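## Task

A yellow sponge lies on the floor beneath one of the desks. Place it on that same desk's top surface, resting directly on the desk and not on any other object there. The robot must not topple or finish leaning, or the task fails. The sponge must stay in place by itself at the end; if the robot is what keeps it there, it does not count.

## Robot and tools

ROBOT. A Hello Robot Stretch 4 in a physics simulation. It has one arm: an omni-wheel base, a lift on a vertical mast, a telescoping arm that extends straight forward, a three-joint wrist and a two-finger gripper. It stands about 1.6 m tall; the base rim lies within 0.23 m of the base origin. Loose objects may occasionally get nudged by something else.

FRAMES. Base frame: origin on the floor beneath the base centre, x ahead, y to the left, z up. hand_pose is reported in this frame and marks a point between the open fingertips; with all wrist joints at zero its axes line up with the base frame. Its printed position may be slightly wrong. The odometry frame is where the base frame was when the scene began; base_odometry heading is positive leftward, -3.142 to 3.142.

execute_actions. Argument "actions": a list holding one action, or empty (empty just reports state and images). Argument "cameras": list of names from head_camera, head_left_camera, head_right_camera, wrist_camera, all; omitted, null or ["all"] gives every camera, [] gives none; an unknown name rejects the call. An action contains "base", "joints" or both, optionally "pace" and "contact_limits"; or only {"end_of_arm": "enable_torque"}, which revives wrist or gripper motors that have shut off. Base and joint motions begin together and may finish at different times.
- base: exactly one key, each a relative move from where the base last reported itself. translate_m: metres, forward positive, -2 to 2. strafe_m: metres sideways, left positive, -2 to 2. rotate_rad: radians in place, counter-clockwise (left) positive, -3.2 to 3.2.
- joints: absolute targets by name (not offsets). lift_m 0 to 1.2 m; arm_m 0 to 0.55 m extension; wrist_yaw_rad -1.134 to 4.276 (0 ahead, positive leftward, 3.14 folded back, above 3.4 the arm may obstruct); wrist_pitch_rad -1.117 to 4.259 (0 level, 1.57 pointing down); wrist_roll_rad -1.117 to 4.259 (0 keeps fingers level, positive turns clockwise viewed from behind); gripper_m -0.038 to 0.141 m, the fingertip gap (below 0 they press together). Targets outside a joint range are clipped and reported; any other bad value or unknown key refuses the whole call. Joints or base omitted from an action may still be driving to an earlier target.
- pace: "slow", "default", "fast", "max"; base up to 0.1/0.3/0.4/0.6 m/s and 1/2/3/4 rad/s, further capped when the lift is above 0.2 m.
- contact_limits: only {"arm_m": value}, 0 (gentlest) to 0.75 (firmest), default 0.5; the arm stops when it pushes harder.
One action runs at most 15 s. Example: {"base": {"translate_m": 0.3}, "joints": {"gripper_m": 0.05}, "pace": "fast"}. To unfold the wrist at the start, send lift_m 0.4 together with wrist_yaw_rad 0.

wait: "seconds" 0 to 10; commands nothing and returns state and images.
zoom_image: "camera" and "region" [x0, y0, x1, y1] in pixels from the top-left corner, at most 504x504, on that camera's latest full image.
read_manual: returns only licence texts; it is not useful for control.
finished_scene: "scene" is the current scene number; ends it for good and reports success. Only call it once the object rests on the desk unaided.

CAMERAS. head_camera (420x560) sits atop the mast looking forward and down; turn the base to look around. head_left_camera and head_right_camera are fisheyes (420x672) beside it, aimed more steeply down, also showing base and arm. wrist_camera (616x392) looks along the fingers, fingertips near the bottom of the image.

RESULT LINES. base_status and joint_status tell how each motion ended: "done" (base: wheels turned the commanded amount, slip included), "off_target" (resting short, maybe still pushing), "contact_stop_at_<key>" (hit something; that part may go slack), "limit_stop_at_<name>" such as own_body or tilt, "time_out", "torque_fault" (wrist or gripper motor went limp; send enable_torque). on_its_own lists uncommanded behaviour; "held at" there is a target, not a position. lidar_m: 12 horizontal distances in metres from the base origin, 30 degree sectors, first straight ahead then counter-clockwise (4th left, 7th behind, 10th right); "-" means nothing seen or closer than 0.25 m; desk tops register, thin legs and clear items may not. wrist_depth_mm: 7x7 grid of median depths, 100 to 2000 mm, "-" when unknown. turned_by_wheels vs turned_by_imu differing by over about 0.1 rad signals a collision or slip. base_tilt in degrees (forward, right). motor_effort: percent of maximum, positive toward larger joint values, bracketed number is the peak; for wheel_0..2 positive turns the base right. A gripper_m reading or "done" does not prove a grasp; a firm squeeze at a target of 0 or above shows in gripper_m effort.

GRASPING. Command a gap smaller than the object; going further below draws it toward the wrist. If fingertips jam against a surface beneath them, raise the lift.

AVOID. Dropping or slamming objects, hard pushes, a tilted or toppled robot (above 6 degrees everything but the wrist goes slack). Do not drive or turn with over 1 kg held and arm_m above 0.2, especially at fast paces. Pitching the gripper up (below -0.2) while rolled (below -0.4 or above 4) can hit the robot's body. After any reported stop, later calls in that same reply are skipped.

Each tool is called after "Emit:" as name([rows], argument=value, ...), one row to a line, values as JSON.

## Session

Emit:
execute_actions(actions=[])

Scene clock: 0.00 s.
base_odometry: x=+0.000 y=+0.000 heading=+0.000 (m, m, rad; odometry frame)
turned_by_wheels: +0.000 (rad since the last result)
turned_by_imu: +0.000 (rad since the last result)
base_tilt: forward=+0.4 right=+0.2 (deg)
lidar_m: 1.88 2.29 0.86 0.69 0.68 0.77 1.14 1.12 1.27 1.03 1.02 1.17
base_status: not commanded
joint_positions: lift_m=+0.250 arm_m=+0.003 wrist_yaw_rad=+3.220 wrist_pitch_rad=-0.008 wrist_roll_rad=+0.011 gripper_m=+0.057
joint_status: not commanded
motor_effort: lift_m=+18 arm_m=+0 wrist_yaw_rad=+0 wrist_pitch_rad=-7 wrist_roll_rad=-1 gripper_m=-2 wheel_0=+0 wheel_1=+1 wheel_2=+0 (%)
hand_pose: x=-0.1210 y=+0.0646 z=+0.4306 quat_wxyz=(-0.039, +0.004, +0.006, +0.999) (m; base frame)
wrist_depth_mm: - 141 140 1618 1430 904 707 / - - 137 1661 1397 946 707 / - 103 137 1618 1397 931 723 / - 116 139 1661 1499 946 723 / 188 1397 1464 1661 1366 960 732 / 196 1366 202 1499 198 904 732 / 198 1025 1025 135 1042 866 750
pictures: head_camera, head_left_camera, head_right_camera, wrist_camera
Images, in order (width x height): head_camera 420x560, head_left_camera 420x672, head_right_camera 420x672, wrist_camera 616x392.

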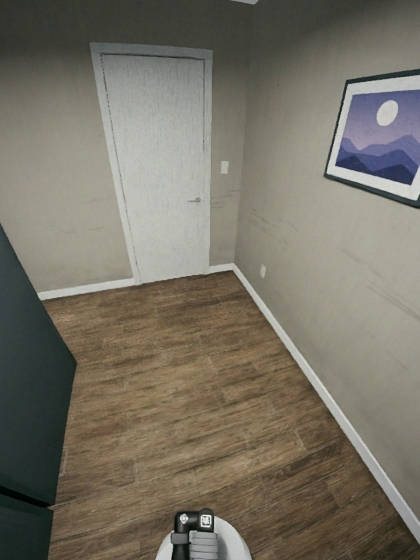

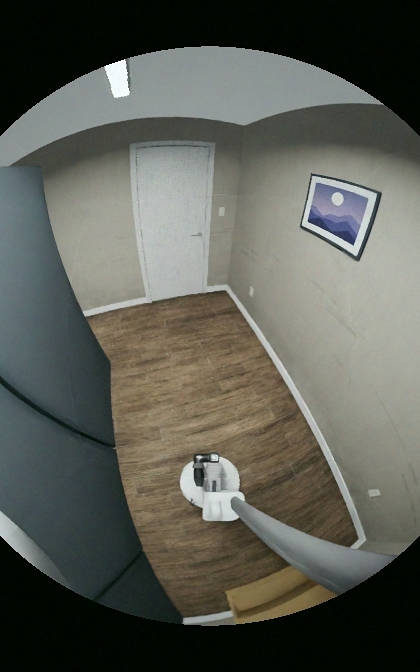

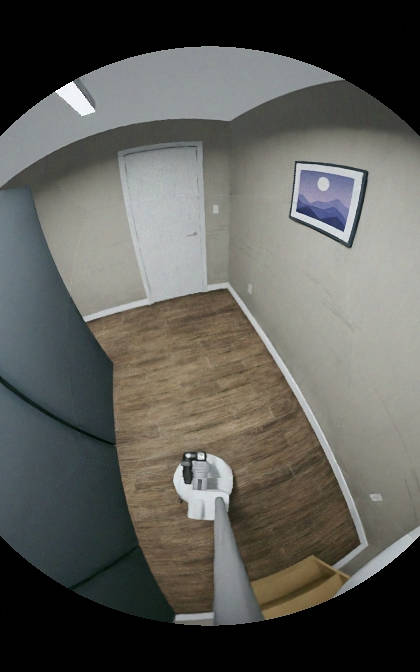

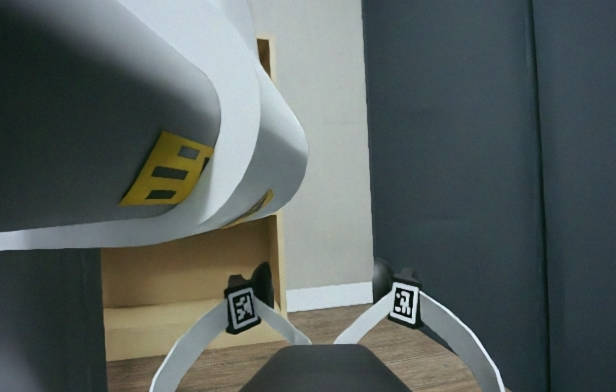

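Emit:
execute_actions([
  {"base":{"rotate_rad":0.35},"pace":"fast"},
], cameras=[])

Emit:
execute_actions([
  {"base":{"translate_m":1.83},"pace":"max"},
], cameras=[])

Emit:
execute_actions([
  {"base":{"rotate_rad":1.57},"pace":"fast"},
], cameras=["head_camera","head_left_camera"])

Scene clock: 1.20 s.
base_odometry: x=+0.000 y=+0.000 heading=+0.350 (m, m, rad; odometry frame)
turned_by_wheels: +0.350 (rad since the last result)
turned_by_imu: +0.350 (rad since the last result)
base_tilt: forward=+0.5 right=+0.3 (deg)
lidar_m: 2.30 0.98 0.72 0.68 0.71 0.98 1.13 1.19 1.08 1.05 1.07 1.47
base_status: done
joint_positions: lift_m=+0.250 arm_m=+0.003 wrist_yaw_rad=+3.220 wrist_pitch_rad=-0.008 wrist_roll_rad=+0.011 gripper_m=+0.057
joint_status: not commanded
motor_effort: lift_m=+18(18) arm_m=+0(0) wrist_yaw_rad=+1(0) wrist_pitch_rad=-7(7) wrist_roll_rad=+0(0) gripper_m=-3(3) wheel_0=-1(8) wheel_1=+0(11) wheel_2=+0(7) (%)
hand_pose: x=-0.1210 y=+0.0646 z=+0.4306 quat_wxyz=(-0.039, +0.004, +0.006, +0.999) (m; base frame)
wrist_depth_mm: - 141 139 1618 1537 1499 1025 / - - 138 1499 1537 1499 1025 / - 104 138 1537 1537 1499 1042 / - 116 139 1537 1499 1537 1042 / 187 1661 1576 1499 1499 1499 1060 / 196 1661 202 1281 198 1464 1098 / 197 1042 1008 135 1060 931 991
pictures: none
No camera images: the call's "cameras" was empty. Leave "cameras" out to get every camera's image.

Scene clock: 5.80 s.
base_odometry: x=+1.719 y=+0.628 heading=+0.350 (m, m, rad; odometry frame)
turned_by_wheels: +0.000 (rad since the last result)
turned_by_imu: +0.003 (rad since the last result)
base_tilt: forward=+0.5 right=+0.4 (deg)
lidar_m: 0.46 0.48 0.70 1.98 0.82 0.99 2.83 1.47 1.11 1.05 0.65 0.49
base_status: done
joint_positions: lift_m=+0.250 arm_m=+0.003 wrist_yaw_rad=+3.220 wrist_pitch_rad=-0.008 wrist_roll_rad=+0.011 gripper_m=+0.057
joint_status: not commanded
motor_effort: lift_m=+18(18) arm_m=+0(0) wrist_yaw_rad=+1(1) wrist_pitch_rad=-7(6) wrist_roll_rad=-1(1) gripper_m=-2(0) wheel_0=+0(11) wheel_1=+1(4) wheel_2=+1(15) (%)
hand_pose: x=-0.1210 y=+0.0646 z=+0.4306 quat_wxyz=(-0.039, +0.004, +0.006, +0.999) (m; base frame)
wrist_depth_mm: - 141 139 - - 1576 991 / - - 137 - - 1618 991 / - 104 137 - - 1661 991 / - 116 139 - - 1708 1008 / 188 1708 - - - 1756 1042 / 196 1708 202 1618 197 1464 1025 / 197 1042 1042 135 1042 946 960
pictures: none
No camera images: the call's "cameras" was empty. Leave "cameras" out to get every camera's image.

Scene clock: 7.53 s.
base_odometry: x=+1.719 y=+0.628 heading=+1.919 (m, m, rad; odometry frame)
turned_by_wheels: +1.569 (rad since the last result)
turned_by_imu: +1.570 (rad since the last result)
base_tilt: forward=+0.5 right=+0.4 (deg)
lidar_m: 1.93 0.82 0.95 2.62 1.49 1.12 1.06 0.65 0.49 0.46 0.49 0.70
base_status: done
joint_positions: lift_m=+0.250 arm_m=+0.003 wrist_yaw_rad=+3.220 wrist_pitch_rad=-0.008 wrist_roll_rad=+0.011 gripper_m=+0.057
joint_status: not commanded
motor_effort: lift_m=+18(18) arm_m=+0(0) wrist_yaw_rad=+0(1) wrist_pitch_rad=-7(6) wrist_roll_rad=-1(1) gripper_m=-3(3) wheel_0=-3(8) wheel_1=-3(11) wheel_2=-1(11) (%)
hand_pose: x=-0.1210 y=+0.0646 z=+0.4306 quat_wxyz=(-0.039, +0.004, +0.006, +0.999) (m; base frame)
wrist_depth_mm: - 141 140 1229 1160 1138 1098 / - - 137 1205 1182 1138 1118 / - 103 138 1182 1182 1138 1098 / - 116 139 1205 1160 1160 1098 / 187 842 1255 1182 1160 1138 1098 / 196 946 202 1182 198 1118 1098 / 197 854 1025 135 1060 960 991
pictures: head_camera, head_left_camera
Images, in order (width x height): head_camera 420x560, head_left_camera 420x672.

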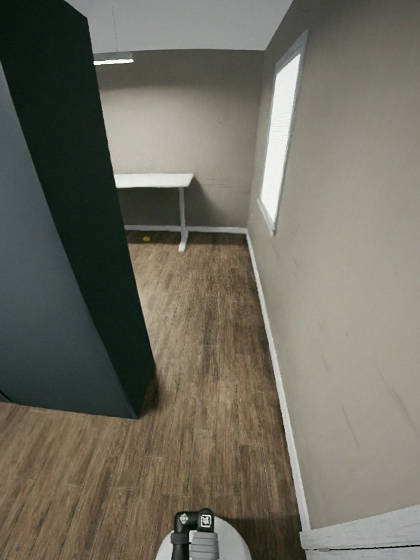

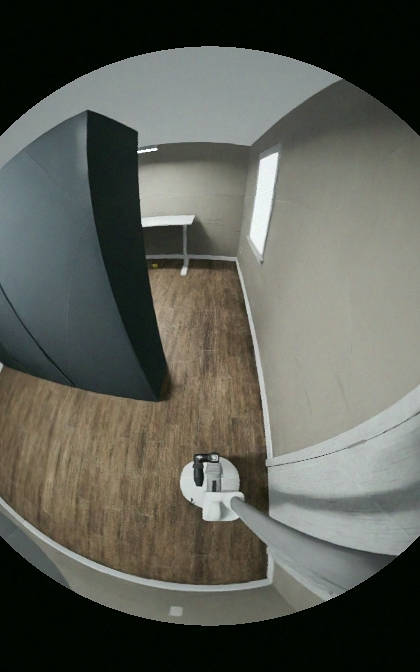

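Emit:
execute_actions([
  {"base":{"translate_m":2.0},"joints":{"lift_m":0.4},"pace":"max"},
], cameras=["head_camera","head_left_camera"])

Scene clock: 12.57 s.
base_odometry: x=+1.035 y=+2.507 heading=+1.920 (m, m, rad; odometry frame)
turned_by_wheels: +0.001 (rad since the last result)
turned_by_imu: +0.005 (rad since the last result)
base_tilt: forward=+0.4 right=+0.3 (deg)
lidar_m: 1.50 0.99 1.29 2.46 1.24 0.99 1.89 0.71 0.49 0.44 0.48 0.68
base_status: done
joint_positions: lift_m=+0.400 arm_m=+0.003 wrist_yaw_rad=+3.220 wrist_pitch_rad=-0.008 wrist_roll_rad=+0.011 gripper_m=+0.057
joint_status: all done
motor_effort: lift_m=+19(23) arm_m=+0(0) wrist_yaw_rad=+1(0) wrist_pitch_rad=-6(8) wrist_roll_rad=-1(1) gripper_m=-2(2) wheel_0=+2(11) wheel_1=+3(12) wheel_2=+2(16) (%)
hand_pose: x=-0.1210 y=+0.0646 z=+0.5805 quat_wxyz=(-0.039, +0.004, +0.006, +0.999) (m; base frame)
wrist_depth_mm: - 141 140 - - 1182 1366 / - - 138 - - 1138 1160 / - 104 138 - - 1138 1308 / - 116 140 - - 1182 1308 / 187 878 1661 - - 1182 1366 / 196 991 202 - 198 1098 1336 / 197 904 1336 135 1366 917 1160
pictures: head_camera, head_left_camera
Images, in order (width x height): head_camera 420x560, head_left_camera 420x672.

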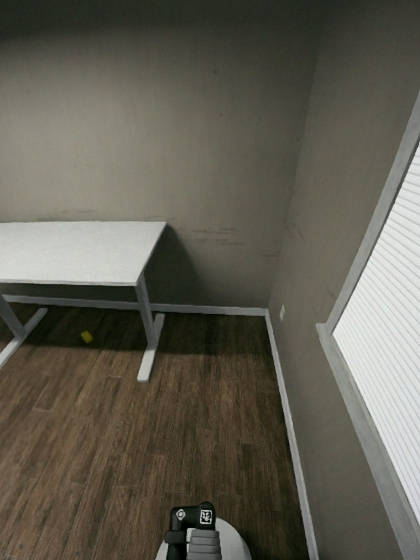

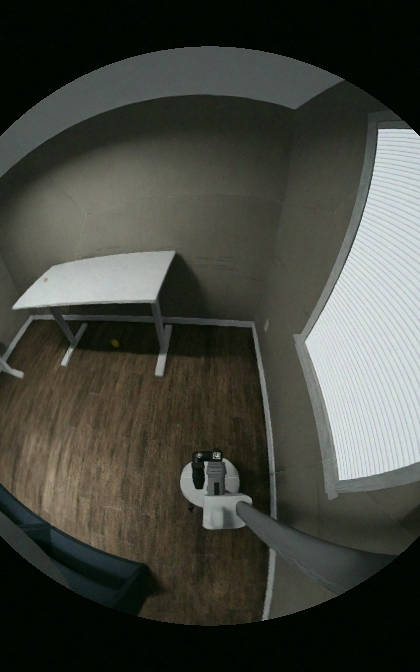

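Emit:
execute_actions([
  {"base":{"strafe_m":1.25},"joints":{"wrist_yaw_rad":0,"wrist_pitch_rad":0.6,"gripper_m":0.14},"pace":"max"},
])

Scene clock: 16.30 s.
base_odometry: x=-0.140 y=+2.080 heading=+1.920 (m, m, rad; odometry frame)
turned_by_wheels: +0.000 (rad since the last result)
turned_by_imu: -0.002 (rad since the last result)
base_tilt: forward=+0.4 right=+0.3 (deg)
lidar_m: 0.88 0.92 1.26 1.21 1.22 0.89 0.87 0.90 1.81 1.70 1.79 0.94
base_status: done
joint_positions: lift_m=+0.400 arm_m=+0.003 wrist_yaw_rad=+0.000 wrist_pitch_rad=+0.602 wrist_roll_rad=+0.011 gripper_m=+0.140
joint_status: all done
motor_effort: lift_m=+19(19) arm_m=+0(0) wrist_yaw_rad=+0(6) wrist_pitch_rad=-5(7) wrist_roll_rad=-1(1) gripper_m=+0(0) wheel_0=+3(12) wheel_1=-1(18) wheel_2=+1(2) (%)
hand_pose: x=+0.4113 y=-0.0874 z=+0.4147 quat_wxyz=(+0.955, +0.005, +0.296, -0.002) (m; base frame)
wrist_depth_mm: 1336 1366 1336 1366 1366 1336 1336 / 1499 1499 1499 1464 1464 1464 1397 / 1499 1281 1430 1336 1281 1182 1205 / 1118 1078 1060 1025 1008 991 946 / 891 891 854 854 831 820 788 / 750 715 683 723 676 208 683 / 647 634 640 132 615 603 597
pictures: head_camera, head_left_camera, head_right_camera, wrist_camera
camera_calibration (this result's frames):
wrist_camera: T_world_to_cam=[[0.00828253, -0.998337, -0.0570489, -0.0581012], [-0.56511, 0.042394, -0.823926, 0.637278], [0.824974, 0.0390631, -0.563819, 0.12763], [0, 0, 0, 1]] pos_world=[0.255322, -0.090007, 0.593715]
Images, in order (width x height): head_camera 420x560, head_left_camera 420x672, head_right_camera 420x672, wrist_camera 616x392.

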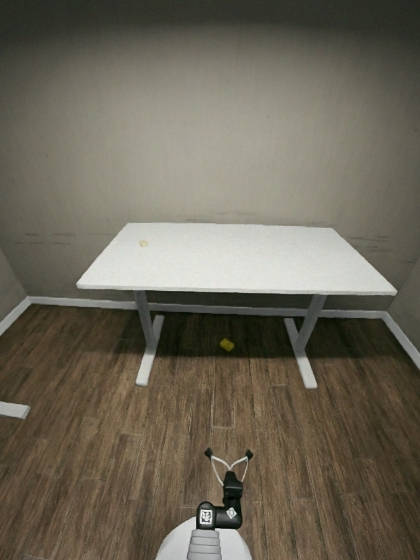

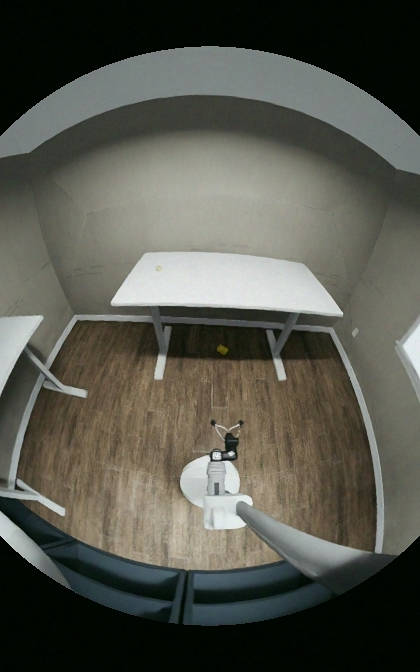

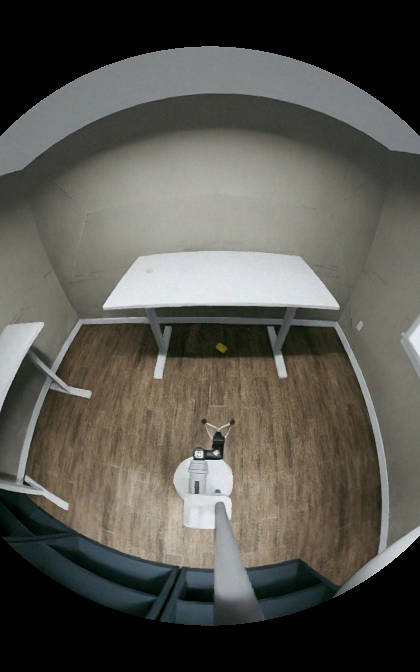

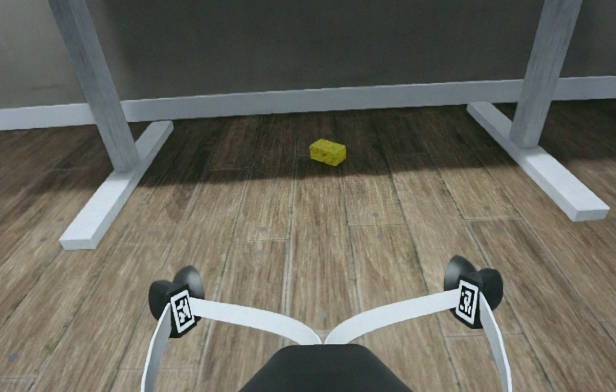

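Emit:
execute_actions([
  {"base":{"translate_m":0.58},"joints":{"arm_m":0.5,"lift_m":0.3,"wrist_pitch_rad":1.5},"pace":"fast"},
], cameras=["head_right_camera","wrist_camera"])

Scene clock: 19.20 s.
base_odometry: x=-0.338 y=+2.624 heading=+1.920 (m, m, rad; odometry frame)
turned_by_wheels: +0.000 (rad since the last result)
turned_by_imu: +0.002 (rad since the last result)
base_tilt: forward=+0.4 right=+0.3 (deg)
lidar_m: 0.29 0.31 0.44 1.23 1.27 1.51 1.44 1.50 1.79 1.71 0.46 0.31
base_status: done
joint_positions: lift_m=+0.300 arm_m=+0.499 wrist_yaw_rad=+0.000 wrist_pitch_rad=+1.500 wrist_roll_rad=+0.011 gripper_m=+0.140
joint_status: all done
motor_effort: lift_m=+16(19) arm_m=+8(8) wrist_yaw_rad=-1(2) wrist_pitch_rad=+0(4) wrist_roll_rad=+0(0) gripper_m=-1(0) wheel_0=+2(12) wheel_1=+2(8) wheel_2=+0(14) (%)
hand_pose: x=+0.6899 y=-0.0874 z=+0.1906 quat_wxyz=(+0.732, +0.004, +0.682, -0.004) (m; base frame)
wrist_depth_mm: 445 442 439 433 430 421 418 / 442 442 433 430 421 421 415 / 436 433 427 421 421 413 413 / 433 427 424 418 413 413 410 / 430 427 424 421 410 410 407 / 424 424 413 413 407 212 404 / 424 418 413 133 404 402 397
pictures: head_right_camera, wrist_camera
camera_calibration (this result's frames):
wrist_camera: T_world_to_cam=[[-0.0392282, -0.998354, -0.0418397, -0.0433684], [-0.996547, 0.0421551, -0.0715343, 0.764294], [0.0731803, 0.038889, -0.99656, 0.372525], [0, 0, 0, 1]] pos_world=[0.732692, -0.0900031, 0.424102]
Images, in order (width x height): head_right_camera 420x672, wrist_camera 616x392.

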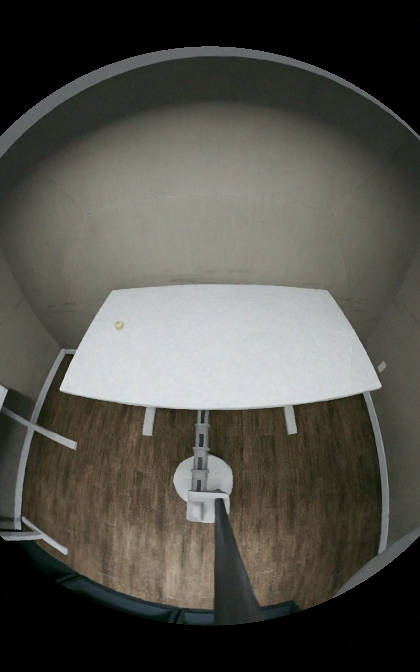

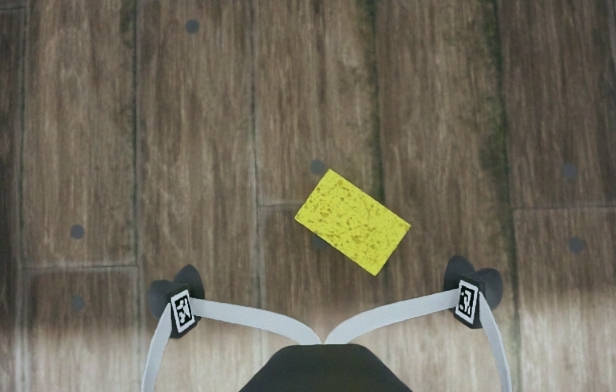

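Emit:
execute_actions([
  {"base":{"strafe_m":-0.033},"joints":{"arm_m":0.544,"lift_m":0.2,"wrist_roll_rad":-0.92}},
], cameras=["wrist_camera"])

Scene clock: 20.73 s.
base_odometry: x=-0.307 y=+2.636 heading=+1.920 (m, m, rad; odometry frame)
turned_by_wheels: +0.000 (rad since the last result)
turned_by_imu: +0.001 (rad since the last result)
base_tilt: forward=+0.4 right=+0.4 (deg)
lidar_m: 0.29 0.30 0.42 1.25 1.29 1.53 1.44 1.52 1.75 1.66 0.45 0.33
base_status: done
joint_positions: lift_m=+0.200 arm_m=+0.543 wrist_yaw_rad=+0.000 wrist_pitch_rad=+1.500 wrist_roll_rad=-0.920 gripper_m=+0.140
joint_status: all done
motor_effort: lift_m=+15(15) arm_m=+8(10) wrist_yaw_rad=+0(0) wrist_pitch_rad=+0(0) wrist_roll_rad=-1(4) gripper_m=+1(3) wheel_0=+0(12) wheel_1=-3(10) wheel_2=+0(1) (%)
hand_pose: x=+0.7338 y=-0.0874 z=+0.0906 quat_wxyz=(+0.656, -0.325, +0.611, +0.303) (m; base frame)
wrist_depth_mm: 324 325 325 325 325 325 324 / 320 322 322 322 322 324 324 / 319 320 322 322 320 322 322 / 315 317 319 319 319 320 319 / 315 317 315 272 317 315 317 / 314 314 315 268 314 211 315 / 312 312 312 133 314 314 314
pictures: wrist_camera
camera_calibration (this result's frames):
wrist_camera: T_world_to_cam=[[0.776491, -0.629928, 0.0159015, -0.617426], [-0.628798, -0.776244, -0.0453766, 0.457133], [0.0409274, 0.0252357, -0.998843, 0.292379], [0, 0, 0, 1]] pos_world=[0.754904, -0.0414657, 0.322602]
Images, in order (width x height): wrist_camera 616x392.

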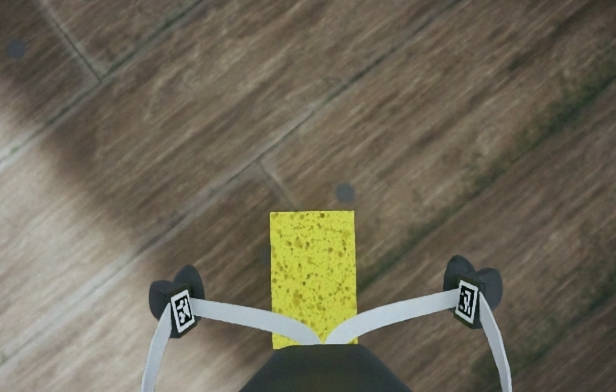

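Emit:
execute_actions([
  {"joints":{"lift_m":0.148,"gripper_m":0.1}},
], cameras=["wrist_camera"])

Emit:
execute_actions([
  {"joints":{"gripper_m":0.02}},
], cameras=["wrist_camera"])

Emit:
execute_actions([
  {"joints":{"lift_m":0.36,"arm_m":0.25,"wrist_roll_rad":0},"base":{"translate_m":-0.12}},
], cameras=["wrist_camera","head_camera"])

Scene clock: 22.27 s.
base_odometry: x=-0.307 y=+2.636 heading=+1.920 (m, m, rad; odometry frame)
turned_by_wheels: +0.000 (rad since the last result)
turned_by_imu: +0.000 (rad since the last result)
base_tilt: forward=+0.4 right=+0.4 (deg)
lidar_m: 0.31 0.31 0.44 1.23 1.31 1.50 1.45 1.52 1.77 1.67 0.45 0.32
base_status: not commanded
joint_positions: lift_m=+0.148 arm_m=+0.543 wrist_yaw_rad=+0.000 wrist_pitch_rad=+1.500 wrist_roll_rad=-0.920 gripper_m=+0.100
joint_status: all done
motor_effort: lift_m=+15(15) arm_m=+8(8) wrist_yaw_rad=+1(0) wrist_pitch_rad=+0(0) wrist_roll_rad=-2(1) gripper_m=-2(1) wheel_0=+0(0) wheel_1=-2(2) wheel_2=+0(0) (%)
hand_pose: x=+0.7338 y=-0.0874 z=+0.0386 quat_wxyz=(+0.656, -0.325, +0.611, +0.303) (m; base frame)
wrist_depth_mm: 271 272 270 271 271 271 271 / 267 267 270 271 267 270 271 / 267 267 266 267 267 268 270 / 266 265 264 265 265 267 266 / 263 265 264 220 264 264 264 / 262 262 204 218 217 263 264 / 260 260 259 137 260 260 262
pictures: wrist_camera
camera_calibration (this result's frames):
wrist_camera: T_world_to_cam=[[0.776492, -0.629926, 0.0159016, -0.616601], [-0.628796, -0.776245, -0.0453765, 0.454773], [0.0409274, 0.0252356, -0.998843, 0.240432], [0, 0, 0, 1]] pos_world=[0.754906, -0.0414656, 0.270595]
Images, in order (width x height): wrist_camera 616x392.

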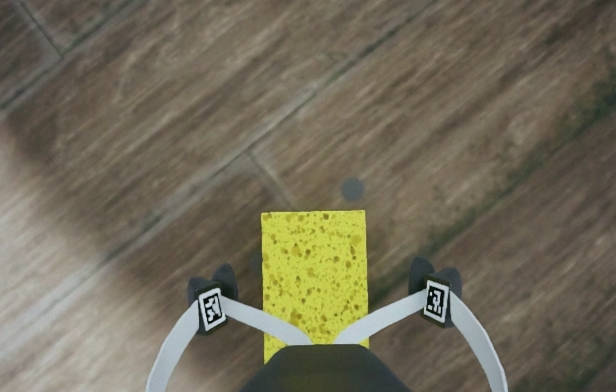

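Scene clock: 23.90 s.
base_odometry: x=-0.307 y=+2.636 heading=+1.920 (m, m, rad; odometry frame)
turned_by_wheels: +0.000 (rad since the last result)
turned_by_imu: +0.000 (rad since the last result)
base_tilt: forward=+0.5 right=+0.4 (deg)
lidar_m: 0.30 0.31 0.44 1.24 1.29 1.50 1.44 1.53 1.76 1.68 0.46 0.32
base_status: not commanded
joint_positions: lift_m=+0.148 arm_m=+0.543 wrist_yaw_rad=+0.000 wrist_pitch_rad=+1.500 wrist_roll_rad=-0.920 gripper_m=+0.020
joint_status: all done
motor_effort: lift_m=+15(15) arm_m=+8(8) wrist_yaw_rad=+0(0) wrist_pitch_rad=+0(1) wrist_roll_rad=-2(2) gripper_m=-18(21) wheel_0=+0(0) wheel_1=-2(2) wheel_2=+0(0) (%)
hand_pose: x=+0.7338 y=-0.0874 z=+0.0386 quat_wxyz=(+0.656, -0.325, +0.611, +0.303) (m; base frame)
wrist_depth_mm: 271 271 271 270 270 272 271 / 270 267 268 267 270 270 270 / 266 266 267 267 267 270 267 / 264 265 266 265 265 267 265 / 263 265 263 208 263 265 265 / 262 262 191 206 190 263 262 / 259 259 262 146 262 259 260
pictures: wrist_camera
camera_calibration (this result's frames):
wrist_camera: T_world_to_cam=[[0.776492, -0.629926, 0.0159017, -0.616601], [-0.628796, -0.776245, -0.0453765, 0.454773], [0.0409275, 0.0252356, -0.998843, 0.240432], [0, 0, 0, 1]] pos_world=[0.754906, -0.0414656, 0.270595]
Images, in order (width x height): wrist_camera 616x392.

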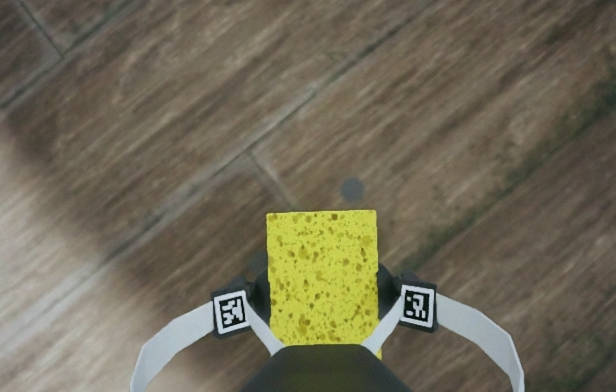

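Scene clock: 25.90 s.
base_odometry: x=-0.266 y=+2.523 heading=+1.920 (m, m, rad; odometry frame)
turned_by_wheels: +0.000 (rad since the last result)
turned_by_imu: +0.000 (rad since the last result)
base_tilt: forward=+0.4 right=+0.4 (deg)
lidar_m: 0.41 0.44 0.61 1.24 1.29 1.39 1.32 1.40 1.77 1.68 0.62 0.44
base_status: done
joint_positions: lift_m=+0.360 arm_m=+0.252 wrist_yaw_rad=+0.000 wrist_pitch_rad=+1.500 wrist_roll_rad=+0.000 gripper_m=+0.020
joint_status: all done
motor_effort: lift_m=+20(19) arm_m=-9(11) wrist_yaw_rad=+1(0) wrist_pitch_rad=-2(1) wrist_roll_rad=+0(6) gripper_m=-19(17) wheel_0=-2(7) wheel_1=-3(11) wheel_2=+0(9) (%)
hand_pose: x=+0.4427 y=-0.0874 z=+0.2502 quat_wxyz=(+0.732, +0.000, +0.682, +0.000) (m; base frame)
wrist_depth_mm: 508 500 500 496 488 488 480 / 504 504 496 492 484 480 477 / 500 496 496 488 484 480 477 / 492 492 484 484 480 473 466 / 488 488 480 206 469 469 466 / 488 484 192 206 189 466 459 / 484 480 473 146 462 455 459
pictures: head_camera, wrist_camera
camera_calibration (this result's frames):
wrist_camera: T_world_to_cam=[[-0.0281407, -0.998762, -0.0410112, -0.0557312], [-0.996979, 0.0310147, -0.0712147, 0.521355], [0.0723985, 0.0388833, -0.996618, 0.450394], [0, 0, 0, 1]] pos_world=[0.485604, -0.0893446, 0.483713]
Images, in order (width x height): head_camera 420x560, wrist_camera 616x392.

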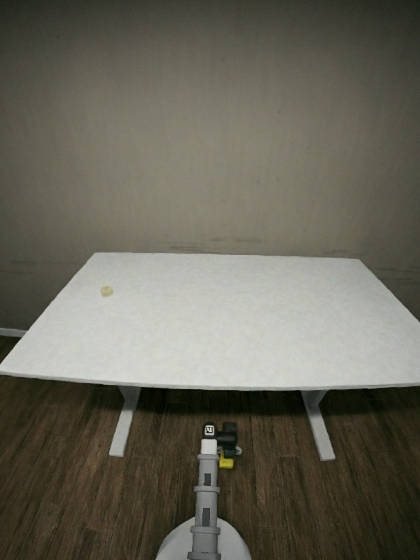

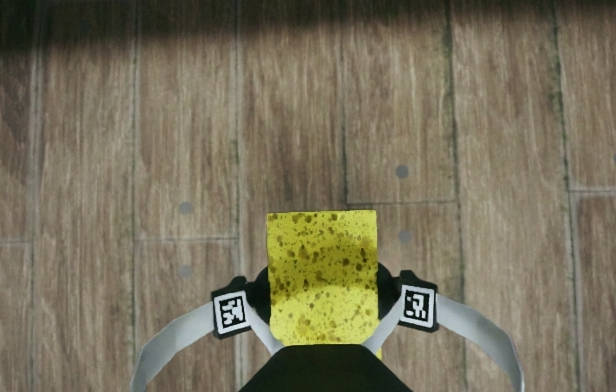

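Emit:
execute_actions([
  {"joints":{"lift_m":1.19,"arm_m":0.03,"wrist_pitch_rad":1.57},"pace":"fast"},
], cameras=["wrist_camera","head_right_camera"])

Scene clock: 29.17 s.
base_odometry: x=-0.266 y=+2.523 heading=+1.920 (m, m, rad; odometry frame)
turned_by_wheels: +0.000 (rad since the last result)
turned_by_imu: +0.001 (rad since the last result)
base_tilt: forward=+0.3 right=+0.4 (deg)
lidar_m: 0.42 0.44 0.61 1.25 1.31 1.37 1.31 1.40 1.76 1.67 0.63 0.45
base_status: not commanded
joint_positions: lift_m=+1.190 arm_m=+0.031 wrist_yaw_rad=+0.000 wrist_pitch_rad=+1.570 wrist_roll_rad=+0.000 gripper_m=+0.020
joint_status: all done
motor_effort: lift_m=+20(22) arm_m=-8(8) wrist_yaw_rad=+1(0) wrist_pitch_rad=-1(3) wrist_roll_rad=+0(1) gripper_m=-17(17) wheel_0=-2(2) wheel_1=-4(4) wheel_2=+0(0) (%)
hand_pose: x=+0.2026 y=-0.0874 z=+1.0795 quat_wxyz=(+0.707, +0.000, +0.707, +0.000) (m; base frame)
wrist_depth_mm: 368 366 375 1336 1308 1281 1255 / 1336 1336 1308 1336 1308 1308 1281 / 1366 1366 1366 1336 1308 1336 1281 / 1366 1366 1308 1336 1336 1336 1308 / 1366 1366 1336 207 1308 1308 1281 / 1366 1366 191 206 190 1281 1308 / 1366 1336 1366 146 1336 1308 1336
pictures: head_right_camera, wrist_camera
camera_calibration (this result's frames):
wrist_camera: T_world_to_cam=[[-0.0310047, -0.99876, -0.0389625, -0.030105], [-0.999515, 0.031091, -0.00161142, 0.266425], [0.00282081, 0.0388936, -0.999239, 1.3112], [0, 0, 0, 1]] pos_world=[0.261664, -0.0893486, 1.30946]
Images, in order (width x height): head_right_camera 420x672, wrist_camera 616x392.

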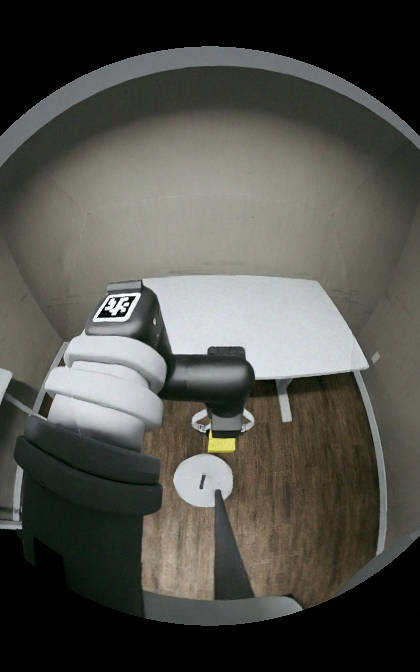

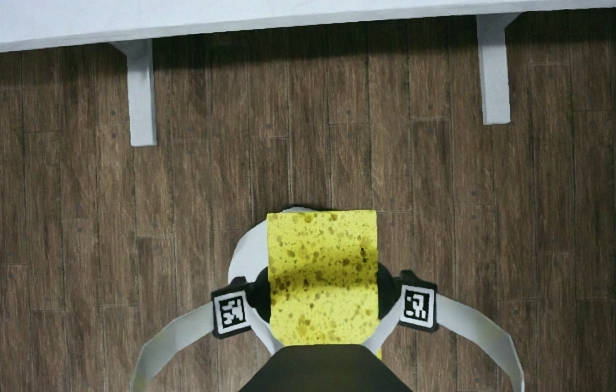

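Emit:
execute_actions([
  {"joints":{"lift_m":1.12,"arm_m":0.45},"pace":"fast"},
], cameras=["wrist_camera"])

Scene clock: 31.20 s.
base_odometry: x=-0.266 y=+2.523 heading=+1.920 (m, m, rad; odometry frame)
turned_by_wheels: +0.000 (rad since the last result)
turned_by_imu: +0.001 (rad since the last result)
base_tilt: forward=+0.4 right=+0.3 (deg)
lidar_m: 0.40 0.45 0.60 1.24 1.29 1.38 1.33 1.37 1.76 1.66 0.63 0.44
base_status: not commanded
joint_positions: lift_m=+1.120 arm_m=+0.449 wrist_yaw_rad=+0.000 wrist_pitch_rad=+1.570 wrist_roll_rad=+0.000 gripper_m=+0.020
joint_status: all done
motor_effort: lift_m=+15(17) arm_m=+8(8) wrist_yaw_rad=+0(1) wrist_pitch_rad=+1(1) wrist_roll_rad=+0(0) gripper_m=-18(18) wheel_0=-2(2) wheel_1=-3(4) wheel_2=+0(0) (%)
hand_pose: x=+0.6197 y=-0.0874 z=+1.0099 quat_wxyz=(+0.707, +0.000, +0.707, +0.000) (m; base frame)
wrist_depth_mm: 291 289 287 285 281 278 277 / 291 290 289 283 283 278 278 / 294 289 286 285 282 281 278 / 294 291 289 283 283 279 277 / 294 289 289 208 282 279 279 / 296 291 191 206 190 279 279 / 294 290 289 146 283 282 281
pictures: wrist_camera
camera_calibration (this result's frames):
wrist_camera: T_world_to_cam=[[-0.0306175, -0.998771, -0.038969, -0.0201202], [-0.999527, 0.0307117, -0.00182149, 0.683397], [0.00301605, 0.0388948, -0.999239, 1.24033], [0, 0, 0, 1]] pos_world=[0.678717, -0.0893261, 1.23985]
Images, in order (width x height): wrist_camera 616x392.

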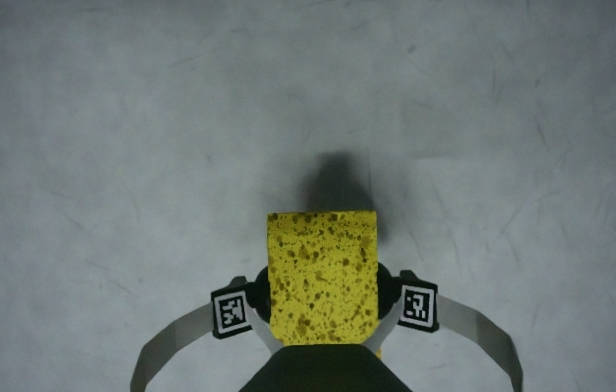

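Target surface depth 263 → lower 0.022.

Emit:
execute_actions([
  {"joints":{"lift_m":1.098}},
], cameras=[])

Emit:
execute_actions([
  {"joints":{"gripper_m":0.11}},
], cameras=[])

Emit:
execute_actions([
  {"joints":{"lift_m":1.19},"pace":"fast"},
], cameras=["wrist_camera","head_camera"])

Scene clock: 32.10 s.
base_odometry: x=-0.266 y=+2.523 heading=+1.920 (m, m, rad; odometry frame)
turned_by_wheels: +0.000 (rad since the last result)
turned_by_imu: +0.000 (rad since the last result)
base_tilt: forward=+0.4 right=+0.4 (deg)
lidar_m: 0.41 0.44 0.62 1.24 1.30 1.39 1.33 1.38 1.77 1.67 0.62 0.44
base_status: not commanded
joint_positions: lift_m=+1.098 arm_m=+0.449 wrist_yaw_rad=+0.000 wrist_pitch_rad=+1.570 wrist_roll_rad=+0.000 gripper_m=+0.020
joint_status: all done
motor_effort: lift_m=+15(14) arm_m=+8(8) wrist_yaw_rad=+0(0) wrist_pitch_rad=+0(1) wrist_roll_rad=+0(0) gripper_m=-19(19) wheel_0=-2(2) wheel_1=-4(3) wheel_2=+0(0) (%)
hand_pose: x=+0.6197 y=-0.0874 z=+0.9879 quat_wxyz=(+0.707, +0.000, +0.707, +0.000) (m; base frame)
wrist_depth_mm: 268 266 265 260 259 256 255 / 267 268 265 262 259 257 256 / 271 267 265 264 260 257 257 / 270 267 265 263 260 258 256 / 271 268 266 208 259 260 256 / 272 268 191 208 190 258 257 / 271 268 267 146 260 259 258
pictures: none
No camera images: the call's "cameras" was empty. Leave "cameras" out to get every camera's image.

Scene clock: 33.83 s.
base_odometry: x=-0.266 y=+2.523 heading=+1.920 (m, m, rad; odometry frame)
turned_by_wheels: +0.000 (rad since the last result)
turned_by_imu: +0.000 (rad since the last result)
base_tilt: forward=+0.6 right=+0.4 (deg)
lidar_m: 0.42 0.44 0.60 1.24 1.30 1.37 1.31 1.38 1.76 1.67 0.64 0.42
base_status: not commanded
joint_positions: lift_m=+1.098 arm_m=+0.449 wrist_yaw_rad=+0.000 wrist_pitch_rad=+1.570 wrist_roll_rad=+0.000 gripper_m=+0.110
joint_status: all done
motor_effort: lift_m=+15(15) arm_m=+8(8) wrist_yaw_rad=+0(0) wrist_pitch_rad=+0(1) wrist_roll_rad=+0(0) gripper_m=+1(19) wheel_0=-2(2) wheel_1=-3(4) wheel_2=+0(0) (%)
hand_pose: x=+0.6196 y=-0.0874 z=+0.9879 quat_wxyz=(+0.707, +0.000, +0.707, +0.000) (m; base frame)
wrist_depth_mm: 271 267 265 263 258 256 255 / 268 267 264 260 260 257 255 / 270 268 265 263 259 258 257 / 271 267 266 264 260 258 257 / 271 268 267 218 260 259 256 / 271 270 203 219 217 258 258 / 272 270 268 132 260 259 256
pictures: none
No camera images: the call's "cameras" was empty. Leave "cameras" out to get every camera's image.

Scene clock: 34.97 s.
base_odometry: x=-0.266 y=+2.523 heading=+1.920 (m, m, rad; odometry frame)
turned_by_wheels: +0.000 (rad since the last result)
turned_by_imu: +0.000 (rad since the last result)
base_tilt: forward=+0.4 right=+0.5 (deg)
lidar_m: 0.41 0.43 0.60 1.24 1.30 1.39 1.32 1.40 1.76 1.67 0.62 0.45
base_status: not commanded
joint_positions: lift_m=+1.190 arm_m=+0.449 wrist_yaw_rad=+0.000 wrist_pitch_rad=+1.570 wrist_roll_rad=+0.000 gripper_m=+0.110
joint_status: all done
motor_effort: lift_m=+20(21) arm_m=+8(8) wrist_yaw_rad=+0(1) wrist_pitch_rad=+0(1) wrist_roll_rad=+0(0) gripper_m=-2(1) wheel_0=-2(2) wheel_1=-3(3) wheel_2=+0(0) (%)
hand_pose: x=+0.6196 y=-0.0874 z=+1.0796 quat_wxyz=(+0.707, +0.000, +0.707, +0.000) (m; base frame)
wrist_depth_mm: 362 359 357 351 349 349 343 / 366 362 357 355 349 345 345 / 362 364 362 355 353 347 343 / 366 364 357 357 353 347 345 / 368 359 359 310 349 349 345 / 366 364 202 312 310 347 347 / 366 362 359 133 353 351 347
pictures: head_camera, wrist_camera
camera_calibration (this result's frames):
wrist_camera: T_world_to_cam=[[-0.0306898, -0.998769, -0.038961, -0.0173717], [-0.999525, 0.0307741, -0.00156388, 0.683176], [0.00276095, 0.0388945, -0.99924, 1.31009], [0, 0, 0, 1]] pos_world=[0.678701, -0.0893298, 1.30949]
Images, in order (width x height): head_camera 420x560, wrist_camera 616x392.

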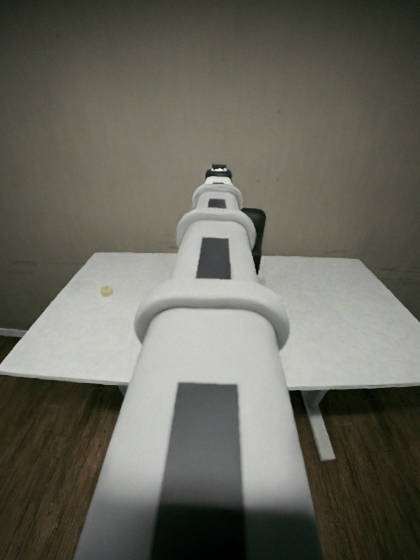

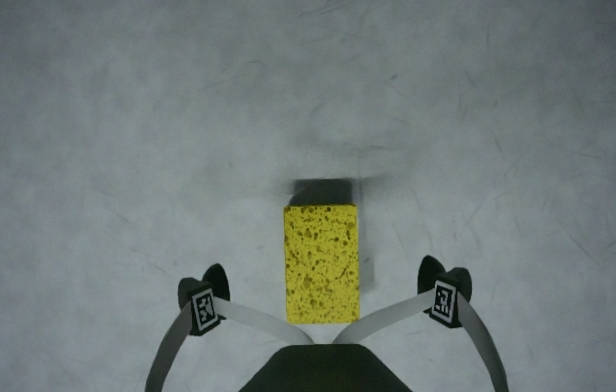

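Emit:
finished_scene(scene=1)

The scene is finished: the task was done.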